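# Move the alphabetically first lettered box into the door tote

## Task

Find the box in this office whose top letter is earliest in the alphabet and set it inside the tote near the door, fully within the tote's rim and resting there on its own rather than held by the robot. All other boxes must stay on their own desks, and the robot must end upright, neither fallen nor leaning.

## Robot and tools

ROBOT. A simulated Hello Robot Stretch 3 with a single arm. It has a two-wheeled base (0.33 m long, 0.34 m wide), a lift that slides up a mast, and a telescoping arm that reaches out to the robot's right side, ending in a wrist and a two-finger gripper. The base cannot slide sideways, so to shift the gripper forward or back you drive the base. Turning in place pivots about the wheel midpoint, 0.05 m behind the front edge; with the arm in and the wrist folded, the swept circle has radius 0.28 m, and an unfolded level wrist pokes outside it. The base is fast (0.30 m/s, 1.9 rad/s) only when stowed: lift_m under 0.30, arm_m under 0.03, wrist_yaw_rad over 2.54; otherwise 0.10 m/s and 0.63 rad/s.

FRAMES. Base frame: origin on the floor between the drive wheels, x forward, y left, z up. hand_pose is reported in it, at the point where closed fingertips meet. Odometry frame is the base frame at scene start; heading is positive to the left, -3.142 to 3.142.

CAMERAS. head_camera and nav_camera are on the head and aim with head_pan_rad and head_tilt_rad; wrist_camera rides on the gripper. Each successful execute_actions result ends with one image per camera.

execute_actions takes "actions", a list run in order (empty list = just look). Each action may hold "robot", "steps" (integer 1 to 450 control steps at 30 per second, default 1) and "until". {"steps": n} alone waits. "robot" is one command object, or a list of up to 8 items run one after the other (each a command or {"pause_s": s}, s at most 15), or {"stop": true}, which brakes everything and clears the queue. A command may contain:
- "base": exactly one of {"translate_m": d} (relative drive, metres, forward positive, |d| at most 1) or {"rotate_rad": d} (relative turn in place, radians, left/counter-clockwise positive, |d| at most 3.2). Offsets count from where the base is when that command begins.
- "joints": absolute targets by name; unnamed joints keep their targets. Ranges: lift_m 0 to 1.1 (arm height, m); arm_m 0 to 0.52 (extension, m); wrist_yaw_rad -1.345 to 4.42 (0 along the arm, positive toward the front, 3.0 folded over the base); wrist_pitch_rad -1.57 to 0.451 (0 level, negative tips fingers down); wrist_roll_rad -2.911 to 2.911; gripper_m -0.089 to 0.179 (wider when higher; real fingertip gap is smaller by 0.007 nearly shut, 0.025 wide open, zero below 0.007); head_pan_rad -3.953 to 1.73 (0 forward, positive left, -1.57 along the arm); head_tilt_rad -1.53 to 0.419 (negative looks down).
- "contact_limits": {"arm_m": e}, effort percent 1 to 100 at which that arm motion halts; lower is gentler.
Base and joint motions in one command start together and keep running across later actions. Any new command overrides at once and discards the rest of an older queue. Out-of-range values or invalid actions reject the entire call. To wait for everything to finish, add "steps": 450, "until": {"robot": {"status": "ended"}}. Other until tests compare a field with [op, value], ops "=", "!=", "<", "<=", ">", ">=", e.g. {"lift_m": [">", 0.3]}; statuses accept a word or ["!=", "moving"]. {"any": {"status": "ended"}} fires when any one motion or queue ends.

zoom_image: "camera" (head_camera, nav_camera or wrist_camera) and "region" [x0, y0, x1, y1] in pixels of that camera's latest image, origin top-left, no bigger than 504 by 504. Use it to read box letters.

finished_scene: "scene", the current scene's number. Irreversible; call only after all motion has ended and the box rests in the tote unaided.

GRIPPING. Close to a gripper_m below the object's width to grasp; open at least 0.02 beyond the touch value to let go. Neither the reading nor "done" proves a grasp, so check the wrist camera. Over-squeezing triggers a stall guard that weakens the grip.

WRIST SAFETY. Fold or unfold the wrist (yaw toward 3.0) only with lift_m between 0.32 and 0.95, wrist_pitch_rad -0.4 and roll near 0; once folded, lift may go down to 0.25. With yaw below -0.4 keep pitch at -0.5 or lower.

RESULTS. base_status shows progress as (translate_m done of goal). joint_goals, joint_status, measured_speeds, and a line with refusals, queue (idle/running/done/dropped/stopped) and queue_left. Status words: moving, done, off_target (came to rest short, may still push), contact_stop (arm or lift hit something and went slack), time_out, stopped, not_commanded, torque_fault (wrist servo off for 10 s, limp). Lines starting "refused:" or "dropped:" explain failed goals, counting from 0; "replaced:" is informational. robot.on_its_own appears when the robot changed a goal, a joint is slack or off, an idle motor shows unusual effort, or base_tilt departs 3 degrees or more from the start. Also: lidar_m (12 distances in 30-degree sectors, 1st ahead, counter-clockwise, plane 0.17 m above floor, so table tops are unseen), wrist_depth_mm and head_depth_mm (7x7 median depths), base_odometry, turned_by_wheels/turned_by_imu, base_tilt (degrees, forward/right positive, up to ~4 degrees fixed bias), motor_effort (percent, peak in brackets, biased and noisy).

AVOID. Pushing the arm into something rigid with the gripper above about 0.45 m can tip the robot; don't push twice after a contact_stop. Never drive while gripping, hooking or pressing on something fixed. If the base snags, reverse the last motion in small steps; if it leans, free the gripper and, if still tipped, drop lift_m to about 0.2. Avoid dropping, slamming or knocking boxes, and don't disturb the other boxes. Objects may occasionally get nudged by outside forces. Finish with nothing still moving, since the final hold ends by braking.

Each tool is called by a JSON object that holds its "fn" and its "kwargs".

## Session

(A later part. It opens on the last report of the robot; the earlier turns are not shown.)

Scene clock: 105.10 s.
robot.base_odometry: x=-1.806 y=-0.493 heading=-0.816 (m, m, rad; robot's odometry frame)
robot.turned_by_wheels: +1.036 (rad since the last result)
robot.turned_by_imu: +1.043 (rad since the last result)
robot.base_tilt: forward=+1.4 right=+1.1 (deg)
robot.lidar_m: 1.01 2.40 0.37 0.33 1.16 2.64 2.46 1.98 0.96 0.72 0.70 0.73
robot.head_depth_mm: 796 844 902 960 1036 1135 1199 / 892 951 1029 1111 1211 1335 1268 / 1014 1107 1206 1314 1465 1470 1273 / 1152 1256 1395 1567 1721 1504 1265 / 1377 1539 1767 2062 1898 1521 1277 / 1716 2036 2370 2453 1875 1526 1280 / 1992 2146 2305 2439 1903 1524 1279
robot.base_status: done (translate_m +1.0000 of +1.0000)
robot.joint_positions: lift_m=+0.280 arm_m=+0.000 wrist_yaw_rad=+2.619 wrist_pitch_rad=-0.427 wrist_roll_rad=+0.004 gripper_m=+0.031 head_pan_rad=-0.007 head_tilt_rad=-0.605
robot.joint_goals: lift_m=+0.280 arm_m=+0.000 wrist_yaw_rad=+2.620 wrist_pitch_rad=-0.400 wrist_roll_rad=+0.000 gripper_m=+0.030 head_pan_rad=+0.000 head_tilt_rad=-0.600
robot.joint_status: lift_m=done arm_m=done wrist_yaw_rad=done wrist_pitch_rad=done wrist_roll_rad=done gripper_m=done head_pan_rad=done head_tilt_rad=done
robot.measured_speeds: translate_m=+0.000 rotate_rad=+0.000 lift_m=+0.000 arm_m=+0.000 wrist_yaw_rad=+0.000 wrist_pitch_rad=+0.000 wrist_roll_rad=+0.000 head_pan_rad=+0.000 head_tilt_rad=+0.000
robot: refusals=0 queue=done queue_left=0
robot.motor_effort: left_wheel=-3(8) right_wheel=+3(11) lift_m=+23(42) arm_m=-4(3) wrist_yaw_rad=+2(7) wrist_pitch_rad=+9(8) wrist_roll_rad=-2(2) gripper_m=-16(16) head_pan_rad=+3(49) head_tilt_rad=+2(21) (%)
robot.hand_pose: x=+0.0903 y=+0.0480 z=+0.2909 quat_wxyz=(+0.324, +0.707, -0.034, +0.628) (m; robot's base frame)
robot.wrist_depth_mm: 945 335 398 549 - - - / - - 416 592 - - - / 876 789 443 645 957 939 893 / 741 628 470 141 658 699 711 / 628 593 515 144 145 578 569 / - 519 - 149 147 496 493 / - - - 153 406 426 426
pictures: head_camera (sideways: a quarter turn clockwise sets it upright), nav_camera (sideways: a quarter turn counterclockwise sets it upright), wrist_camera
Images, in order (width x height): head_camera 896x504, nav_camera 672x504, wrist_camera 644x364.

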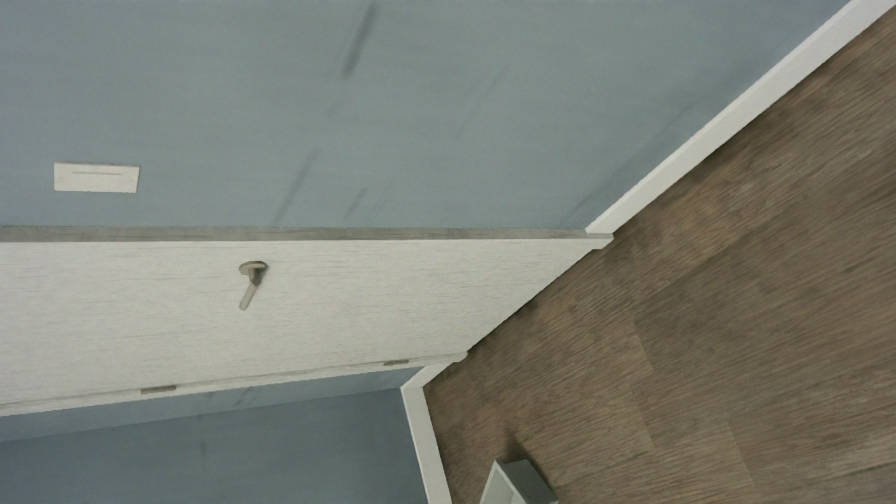

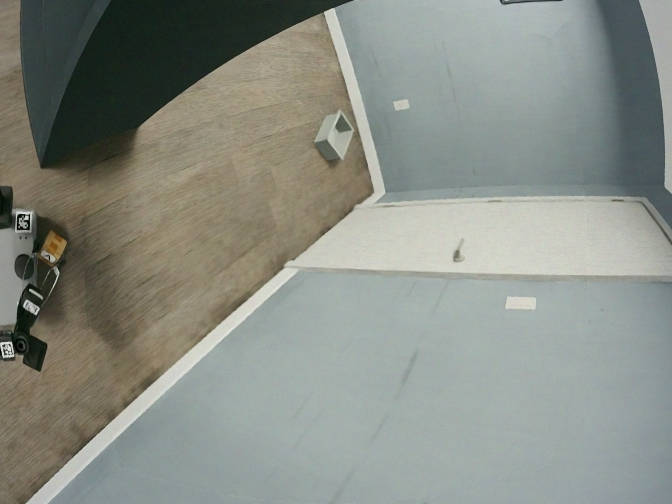

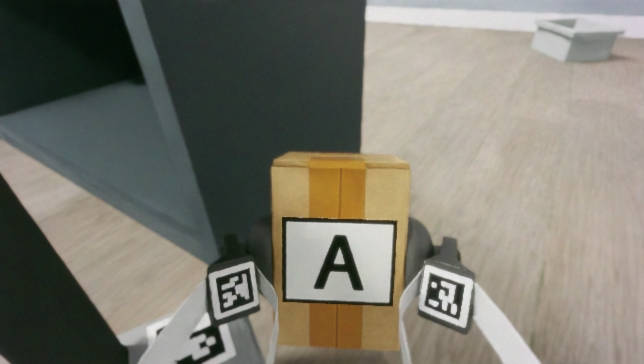

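I'm at the passage entrance, and the lidar puts the shelf corner a bit close on my left. I'll creep forward a little for clearance, then turn to face along the passage.

{"fn": "execute_actions", "kwargs": {"actions": [{"robot": [{"base": {"translate_m": 0.12}, "joints": {"head_tilt_rad": -0.5}}, {"base": {"rotate_rad": 0.536}}], "steps": 200, "until": {"robot": {"status": "ended"}}}]}}

Scene clock: 111.33 s.
robot.base_odometry: x=-1.724 y=-0.580 heading=-0.280 (m, m, rad; robot's odometry frame)
robot.turned_by_wheels: +0.536 (rad since the last result)
robot.turned_by_imu: +0.536 (rad since the last result)
robot.base_tilt: forward=+1.4 right=+0.9 (deg)
robot.lidar_m: 2.28 0.45 0.34 1.21 2.72 2.09 2.19 0.88 0.66 0.64 0.67 0.95
robot.head_depth_mm: 1899 2011 2211 2196 1956 1651 1350 / 1905 2062 2230 2430 2098 1653 1352 / 1912 2067 2205 2446 2035 1651 1362 / 1910 2100 2231 2428 2073 1643 1357 / 1928 2054 2231 2428 2116 1657 1358 / 1936 2073 2247 2470 2137 1666 1373 / 1924 2062 2279 2446 2165 1667 1358
robot.base_status: done (rotate_rad +0.5358 of +0.5360)
robot.joint_positions: lift_m=+0.280 arm_m=+0.000 wrist_yaw_rad=+2.619 wrist_pitch_rad=-0.427 wrist_roll_rad=+0.004 gripper_m=+0.031 head_pan_rad=-0.007 head_tilt_rad=-0.506
robot.joint_goals: lift_m=+0.280 arm_m=+0.000 wrist_yaw_rad=+2.620 wrist_pitch_rad=-0.400 wrist_roll_rad=+0.000 gripper_m=+0.030 head_pan_rad=+0.000 head_tilt_rad=-0.500
robot.joint_status: lift_m=done arm_m=done wrist_yaw_rad=done wrist_pitch_rad=done wrist_roll_rad=done gripper_m=done head_pan_rad=done head_tilt_rad=done
robot.measured_speeds: translate_m=+0.000 rotate_rad=+0.000 lift_m=+0.000 arm_m=+0.000 wrist_yaw_rad=+0.000 wrist_pitch_rad=+0.000 wrist_roll_rad=+0.000 head_pan_rad=+0.000 head_tilt_rad=+0.000
robot: refusals=0 queue=done queue_left=0
robot.motor_effort: left_wheel=-3(11) right_wheel=+3(8) lift_m=+23(23) arm_m=-4(4) wrist_yaw_rad=+2(2) wrist_pitch_rad=+9(9) wrist_roll_rad=-2(2) gripper_m=-16(16) head_pan_rad=+4(4) head_tilt_rad=+2(11) (%)
robot.hand_pose: x=+0.0903 y=+0.0480 z=+0.2909 quat_wxyz=(+0.324, +0.707, -0.034, +0.628) (m; robot's base frame)
robot.wrist_depth_mm: - - 355 382 438 510 - / - - 390 416 481 - - / - - 722 459 535 871 896 / 794 760 667 142 590 707 703 / 625 624 606 144 145 586 575 / - 514 - 148 147 500 489 / - - - 153 413 429 425
pictures: head_camera (sideways: a quarter turn clockwise sets it upright), nav_camera (sideways: a quarter turn counterclockwise sets it upright), wrist_camera
Images, in order (width x height): head_camera 896x504, nav_camera 672x504, wrist_camera 644x364.

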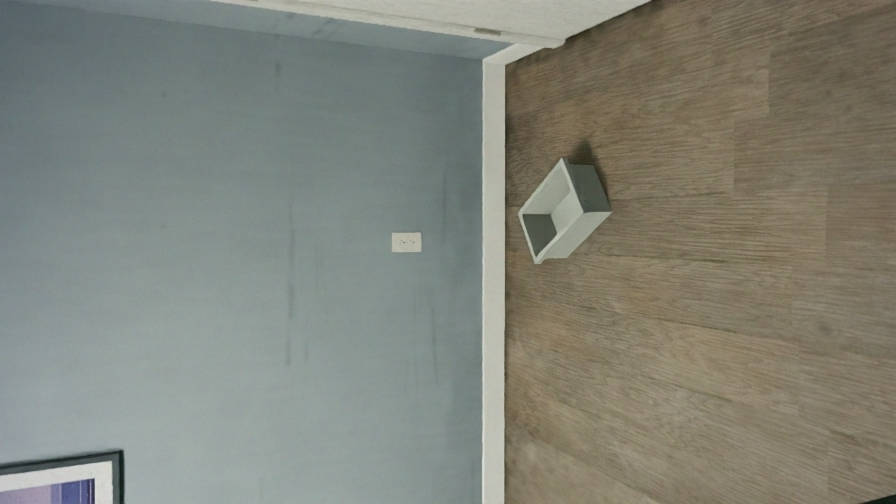

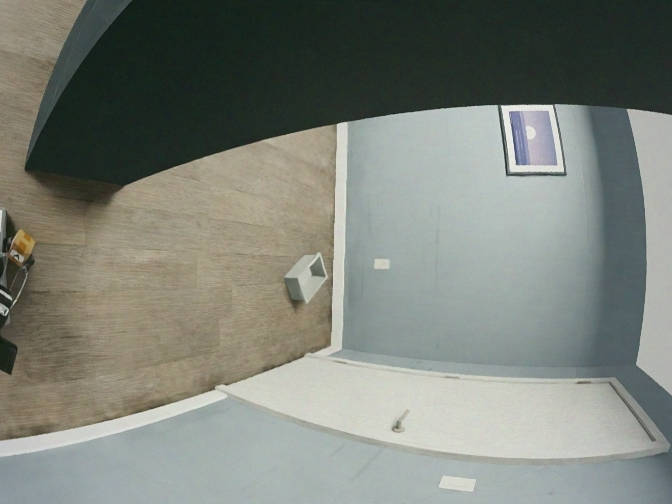

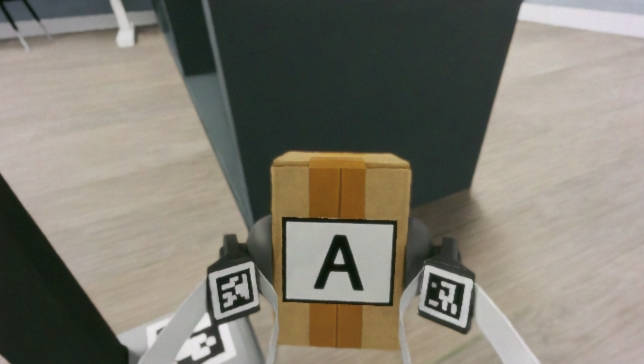

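The path ahead is clear, with 0.32 m to the shelf on the left. I'll drive through, turn so the tote ends up on my right, and unfold the arm in one continuous sequence.

{"fn": "execute_actions", "kwargs": {"actions": [{"robot": {"base": {"translate_m": 1.0}}, "steps": 200, "until": {"robot": {"translate_m": [">", 0.3]}}}, {"robot": [{"base": {"translate_m": 1.0}, "joints": {"head_pan_rad": -1.57, "head_tilt_rad": -1.05}}, {"base": {"rotate_rad": 1.571}}, {"joints": {"lift_m": 0.4}}, {"base": {"translate_m": -0.11}, "joints": {"wrist_yaw_rad": 0.0, "wrist_pitch_rad": -1.57, "arm_m": 0.34}}], "steps": 450, "until": {"robot": {"status": "ended"}}}]}}

Scene clock: 128.07 s.
robot.base_odometry: x=-0.498 y=-1.047 heading=+1.291 (m, m, rad; robot's odometry frame)
robot.turned_by_wheels: +1.571 (rad since the last result)
robot.turned_by_imu: +1.572 (rad since the last result)
robot.base_tilt: forward=+1.3 right=+1.0 (deg)
robot.lidar_m: 2.55 1.04 0.86 1.94 0.79 0.58 0.57 0.60 0.82 0.97 1.02 1.45
robot.head_depth_mm: 884 1042 1267 1471 1344 1206 1095 / 887 1046 1268 1488 1343 1223 - / 894 1056 1283 1496 1301 1195 - / 895 1053 1292 1494 1301 1188 1133 / 896 1062 1298 1488 1324 1209 1103 / 905 1063 1299 1499 1359 1214 1106 / 908 1073 1304 1513 1363 1216 1107
robot.base_status: done (translate_m -0.1100 of -0.1100)
robot.joint_positions: lift_m=+0.400 arm_m=+0.340 wrist_yaw_rad=+0.001 wrist_pitch_rad=-1.557 wrist_roll_rad=+0.002 gripper_m=+0.031 head_pan_rad=-1.564 head_tilt_rad=-1.038
robot.joint_goals: lift_m=+0.400 arm_m=+0.340 wrist_yaw_rad=+0.000 wrist_pitch_rad=-1.570 wrist_roll_rad=+0.000 gripper_m=+0.030 head_pan_rad=-1.570 head_tilt_rad=-1.050
robot.joint_status: lift_m=done arm_m=done wrist_yaw_rad=done wrist_pitch_rad=done wrist_roll_rad=done gripper_m=done head_pan_rad=done head_tilt_rad=done
robot.measured_speeds: translate_m=+0.000 rotate_rad=+0.000 lift_m=+0.000 arm_m=+0.000 wrist_yaw_rad=+0.000 wrist_pitch_rad=+0.000 wrist_roll_rad=+0.000 head_pan_rad=+0.000 head_tilt_rad=+0.000
robot: refusals=0 queue=done queue_left=0
robot.motor_effort: left_wheel=-3(11) right_wheel=+3(11) lift_m=+35(34) arm_m=+5(7) wrist_yaw_rad=-1(4) wrist_pitch_rad=-2(8) wrist_roll_rad=-1(1) gripper_m=-16(16) head_pan_rad=-3(47) head_tilt_rad=-5(31) (%)
robot.hand_pose: x=-0.0216 y=-0.4640 z=+0.2819 quat_wxyz=(+0.503, +0.496, -0.503, -0.497) (m; robot's base frame)
robot.wrist_depth_mm: 431 434 416 325 407 403 404 / 443 442 353 422 418 419 416 / 456 455 429 436 425 429 428 / 474 463 449 142 320 439 435 / 484 481 473 145 144 452 445 / 493 495 - 149 147 458 455 / 509 505 499 154 478 477 471
pictures: head_camera (sideways: a quarter turn clockwise sets it upright), nav_camera (sideways: a quarter turn counterclockwise sets it upright), wrist_camera
Images, in order (width x height): head_camera 896x504, nav_camera 672x504, wrist_camera 644x364.

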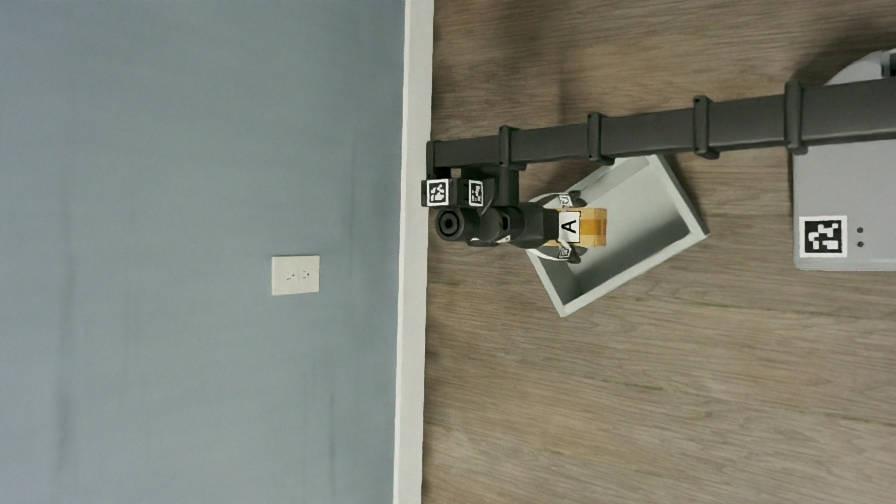

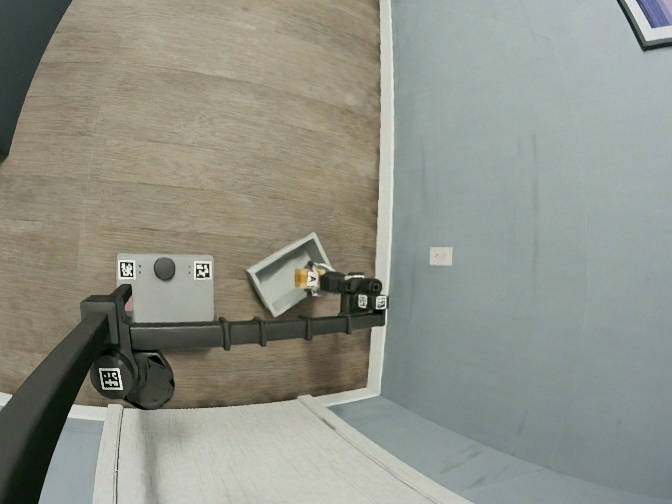

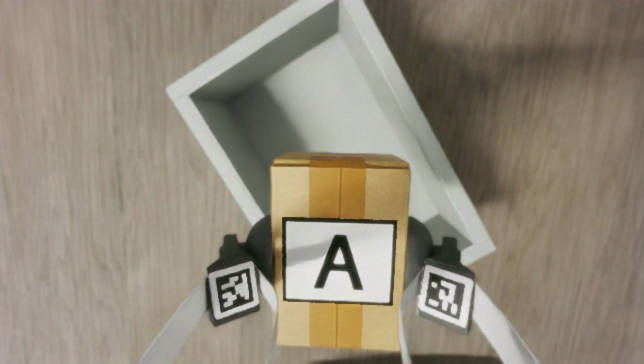

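The box is within about 1 cm of the tote's centre. I'll make that small correction during a first lowering stage, stopping with the box still above the rim.

{"fn": "execute_actions", "kwargs": {"actions": [{"robot": {"base": {"translate_m": 0.008}, "joints": {"lift_m": 0.28, "arm_m": 0.349}}, "steps": 150, "until": {"robot": {"status": "ended"}}}]}}

Scene clock: 131.97 s.
robot.base_odometry: x=-0.496 y=-1.039 heading=+1.291 (m, m, rad; robot's odometry frame)
robot.turned_by_wheels: +0.000 (rad since the last result)
robot.turned_by_imu: +0.001 (rad since the last result)
robot.base_tilt: forward=+1.4 right=+1.1 (deg)
robot.lidar_m: 2.54 1.04 0.86 1.96 0.81 0.59 0.57 0.60 0.84 0.43 1.02 1.44
robot.head_depth_mm: 886 1041 1263 1470 1343 1202 1103 / 889 1050 1274 1482 1348 1207 - / 891 1052 1287 1503 1287 1192 - / 898 1058 1282 1490 1295 1190 1133 / 901 1064 1289 1500 1342 1217 1102 / 903 1070 1300 1507 1351 1216 1102 / 912 1073 1305 1499 1346 1217 1108
robot.base_status: done (translate_m +0.0080 of +0.0080)
robot.joint_positions: lift_m=+0.280 arm_m=+0.349 wrist_yaw_rad=+0.001 wrist_pitch_rad=-1.557 wrist_roll_rad=+0.002 gripper_m=+0.031 head_pan_rad=-1.564 head_tilt_rad=-1.038
robot.joint_goals: lift_m=+0.280 arm_m=+0.349 wrist_yaw_rad=+0.000 wrist_pitch_rad=-1.570 wrist_roll_rad=+0.000 gripper_m=+0.030 head_pan_rad=-1.570 head_tilt_rad=-1.050
robot.joint_status: lift_m=done arm_m=done wrist_yaw_rad=done wrist_pitch_rad=done wrist_roll_rad=done gripper_m=done head_pan_rad=done head_tilt_rad=done
robot.measured_speeds: translate_m=+0.000 rotate_rad=+0.000 lift_m=+0.000 arm_m=+0.000 wrist_yaw_rad=+0.000 wrist_pitch_rad=+0.000 wrist_roll_rad=+0.000 head_pan_rad=+0.000 head_tilt_rad=+0.000
robot: refusals=0 queue=done queue_left=0
robot.motor_effort: left_wheel=-3(4) right_wheel=+3(7) lift_m=+24(32) arm_m=+5(0) wrist_yaw_rad=-1(1) wrist_pitch_rad=-1(2) wrist_roll_rad=-1(1) gripper_m=-17(17) head_pan_rad=-4(4) head_tilt_rad=-5(5) (%)
robot.hand_pose: x=-0.0217 y=-0.4729 z=+0.1624 quat_wxyz=(+0.503, +0.496, -0.503, -0.497) (m; robot's base frame)
robot.wrist_depth_mm: 314 309 206 299 206 294 291 / 324 206 301 307 229 304 299 / 332 218 318 314 310 307 307 / 339 336 291 142 286 229 313 / 349 345 224 145 145 238 322 / 360 354 - 149 146 251 326 / 371 368 363 154 252 228 339
pictures: head_camera (sideways: a quarter turn clockwise sets it upright), nav_camera (sideways: a quarter turn counterclockwise sets it upright), wrist_camera
Images, in order (width x height): head_camera 896x504, nav_camera 672x504, wrist_camera 644x364.

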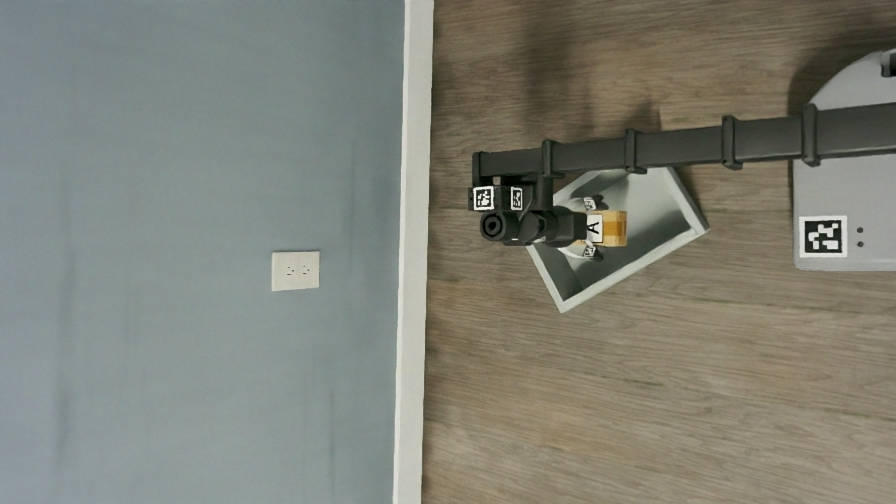

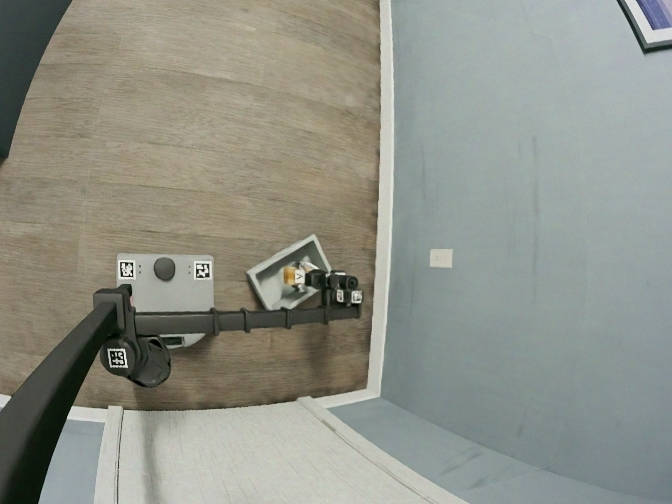

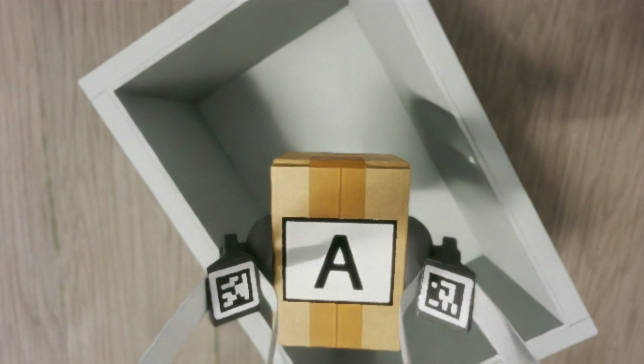

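The box is centred over the tote, and the depth readings put its bottom about 0.13 m above the tote floor. I'll lower it to a few millimetres above the floor and check before letting go.

{"fn": "execute_actions", "kwargs": {"actions": [{"robot": {"joints": {"lift_m": 0.155}}, "steps": 150, "until": {"robot": {"status": "ended"}}}]}}

Scene clock: 134.67 s.
robot.base_odometry: x=-0.496 y=-1.039 heading=+1.291 (m, m, rad; robot's odometry frame)
robot.turned_by_wheels: +0.000 (rad since the last result)
robot.turned_by_imu: +0.001 (rad since the last result)
robot.base_tilt: forward=+1.3 right=+1.0 (deg)
robot.lidar_m: 2.54 1.05 0.86 1.97 0.80 0.59 0.57 0.60 0.84 0.97 1.02 1.44
robot.head_depth_mm: 883 1044 1259 1485 1330 1203 1093 / 888 1043 1275 1473 1345 1203 1122 / 890 1057 1276 1480 1310 1188 - / 896 1059 1289 1498 1314 1195 1132 / 905 1061 1300 1497 1350 1212 1103 / 903 1068 1307 1499 1355 1216 1101 / 909 1075 1317 1504 1355 1218 1103
robot.base_status: done (translate_m +0.0080 of +0.0080)
robot.joint_positions: lift_m=+0.155 arm_m=+0.349 wrist_yaw_rad=+0.001 wrist_pitch_rad=-1.557 wrist_roll_rad=+0.002 gripper_m=+0.031 head_pan_rad=-1.564 head_tilt_rad=-1.038
robot.joint_goals: lift_m=+0.155 arm_m=+0.349 wrist_yaw_rad=+0.000 wrist_pitch_rad=-1.570 wrist_roll_rad=+0.000 gripper_m=+0.030 head_pan_rad=-1.570 head_tilt_rad=-1.050
robot.joint_status: lift_m=done arm_m=done wrist_yaw_rad=done wrist_pitch_rad=done wrist_roll_rad=done gripper_m=done head_pan_rad=done head_tilt_rad=done
robot.measured_speeds: translate_m=+0.000 rotate_rad=+0.000 lift_m=+0.000 arm_m=+0.000 wrist_yaw_rad=+0.000 wrist_pitch_rad=+0.000 wrist_roll_rad=+0.000 head_pan_rad=+0.000 head_tilt_rad=+0.000
robot: refusals=0 queue=done queue_left=0
robot.motor_effort: left_wheel=-2(3) right_wheel=+3(3) lift_m=+23(21) arm_m=+5(5) wrist_yaw_rad=-1(1) wrist_pitch_rad=-2(2) wrist_roll_rad=-1(1) gripper_m=-16(17) head_pan_rad=-4(3) head_tilt_rad=-5(5) (%)
robot.hand_pose: x=-0.0217 y=-0.4729 z=+0.0374 quat_wxyz=(+0.503, +0.496, -0.503, -0.497) (m; robot's base frame)
robot.wrist_depth_mm: 131 154 182 180 177 105 75 / 156 190 187 185 182 121 83 / 149 193 192 190 187 143 92 / 135 177 197 141 190 175 104 / 125 156 201 144 144 195 120 / 114 141 - 149 147 199 142 / 106 123 178 153 210 205 173
pictures: head_camera (sideways: a quarter turn clockwise sets it upright), nav_camera (sideways: a quarter turn counterclockwise sets it upright), wrist_camera
Images, in order (width x height): head_camera 896x504, nav_camera 672x504, wrist_camera 644x364.

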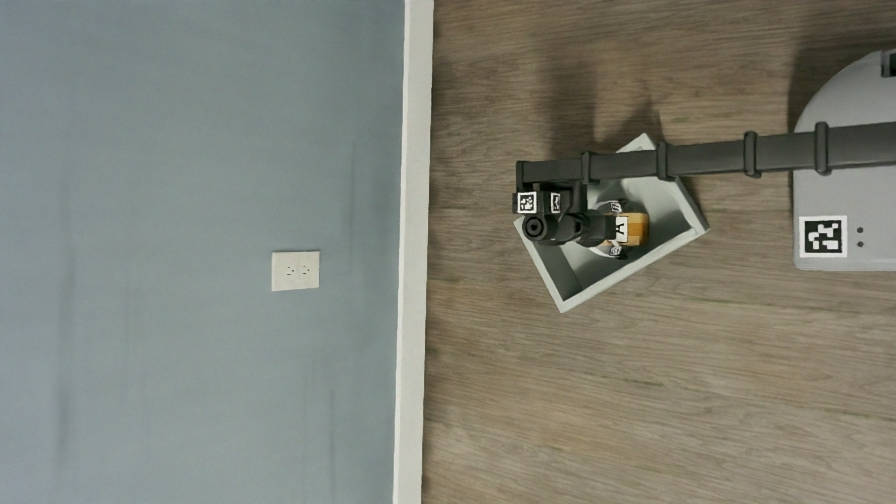

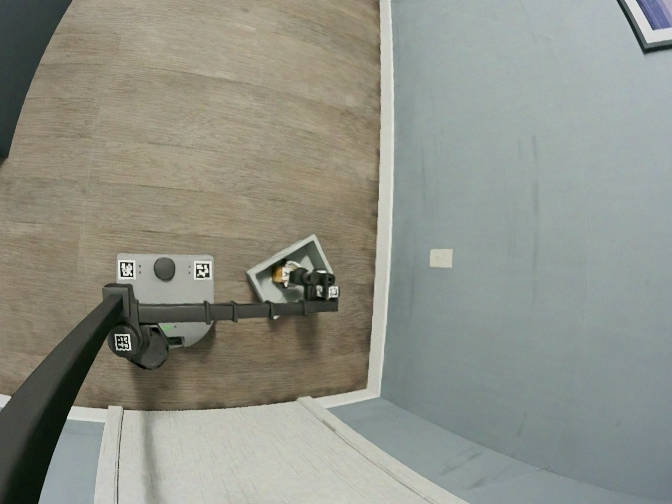

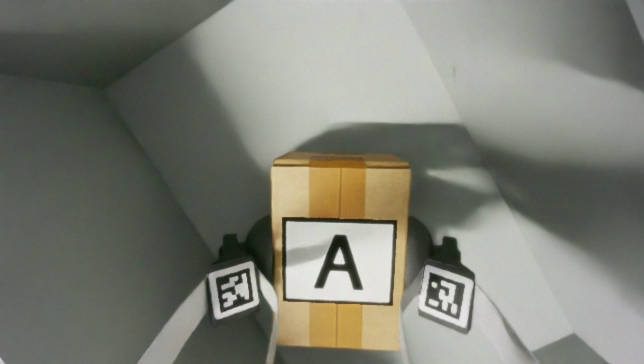

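The depth readings put the box bottom only 2–5 mm above the tote floor. I'll release it and raise the gripper clear.

{"fn": "execute_actions", "kwargs": {"actions": [{"robot": [{"joints": {"gripper_m": 0.11}}, {"joints": {"lift_m": 0.29}}], "steps": 200, "until": {"robot": {"status": "ended"}}}]}}

Scene clock: 138.30 s.
robot.base_odometry: x=-0.496 y=-1.039 heading=+1.291 (m, m, rad; robot's odometry frame)
robot.turned_by_wheels: +0.000 (rad since the last result)
robot.turned_by_imu: +0.001 (rad since the last result)
robot.base_tilt: forward=+1.3 right=+1.0 (deg)
robot.lidar_m: 2.54 1.04 0.86 1.97 0.80 0.59 0.57 0.60 0.84 0.97 1.02 1.44
robot.head_depth_mm: 883 1042 1268 1471 1348 1204 1092 / 886 1051 1273 1477 1347 1209 - / 896 1050 1271 1484 1283 1192 - / 890 1053 1286 1496 1301 1192 1137 / 899 1065 1302 1508 1360 1210 1100 / 907 1066 1304 1502 1360 1215 1101 / 915 1077 1322 1512 1358 1213 1106
robot.base_status: done (translate_m +0.0080 of +0.0080)
robot.joint_positions: lift_m=+0.290 arm_m=+0.349 wrist_yaw_rad=+0.001 wrist_pitch_rad=-1.558 wrist_roll_rad=+0.002 gripper_m=+0.110 head_pan_rad=-1.564 head_tilt_rad=-1.038
robot.joint_goals: lift_m=+0.290 arm_m=+0.349 wrist_yaw_rad=+0.000 wrist_pitch_rad=-1.570 wrist_roll_rad=+0.000 gripper_m=+0.110 head_pan_rad=-1.570 head_tilt_rad=-1.050
robot.joint_status: lift_m=done arm_m=done wrist_yaw_rad=done wrist_pitch_rad=done wrist_roll_rad=done gripper_m=done head_pan_rad=done head_tilt_rad=done
robot.measured_speeds: translate_m=+0.000 rotate_rad=+0.000 lift_m=+0.000 arm_m=+0.000 wrist_yaw_rad=+0.000 wrist_pitch_rad=+0.000 wrist_roll_rad=+0.000 head_pan_rad=+0.000 head_tilt_rad=+0.000
robot: refusals=0 queue=done queue_left=0
robot.motor_effort: left_wheel=-2(2) right_wheel=+2(3) lift_m=+35(33) arm_m=+5(5) wrist_yaw_rad=-1(0) wrist_pitch_rad=-1(2) wrist_roll_rad=-1(1) gripper_m=+0(85) head_pan_rad=-4(4) head_tilt_rad=-5(5) (%)
robot.hand_pose: x=-0.0217 y=-0.4728 z=+0.1719 quat_wxyz=(+0.503, +0.496, -0.503, -0.497) (m; robot's base frame)
robot.wrist_depth_mm: 323 319 209 298 220 305 301 / 333 214 300 316 232 310 308 / 342 235 327 323 314 318 313 / 353 347 294 281 328 245 324 / 359 356 262 295 338 222 333 / 370 366 237 349 344 221 338 / 382 375 376 294 276 228 346
pictures: head_camera (sideways: a quarter turn clockwise sets it upright), nav_camera (sideways: a quarter turn counterclockwise sets it upright), wrist_camera
Images, in order (width x height): head_camera 896x504, nav_camera 672x504, wrist_camera 644x364.

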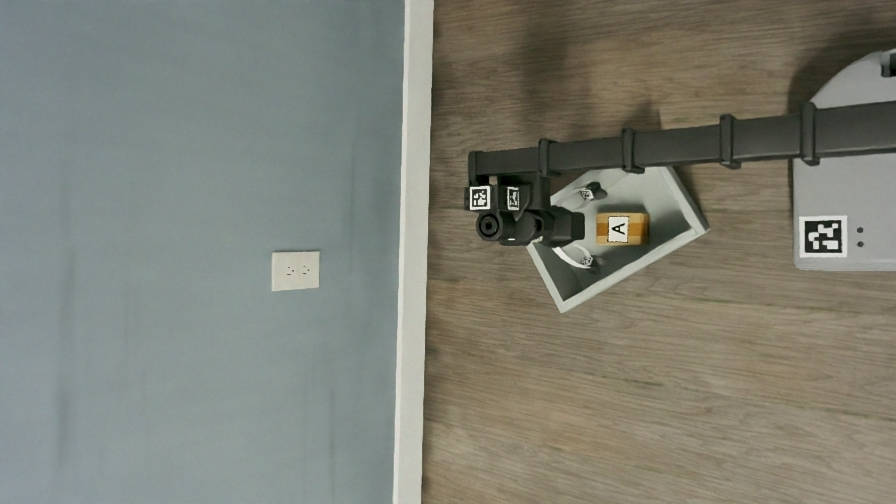

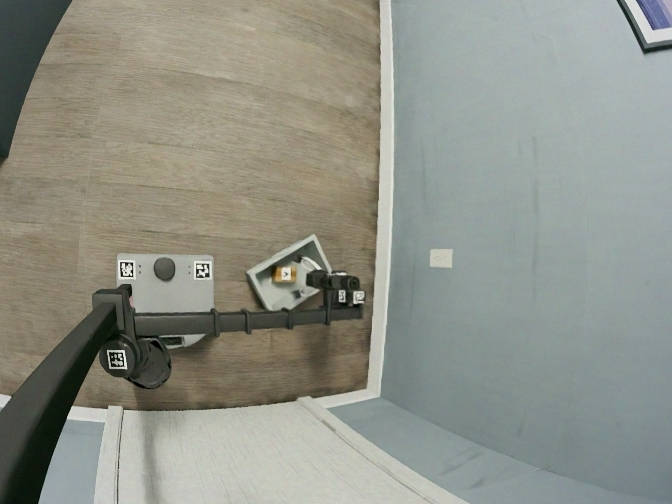

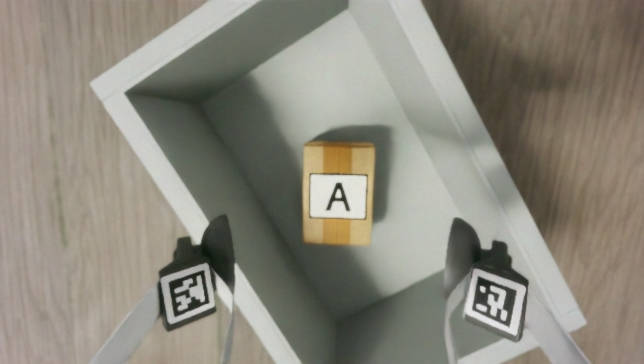

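Box "A" is lying flat in the middle of the tote, well clear of the edges, and the gripper is now above the rim. The robot is level and has stopped moving, so I'm ending scene 2.

{"fn": "finished_scene", "kwargs": {"scene": 2}}

The scene is finished: the task was done.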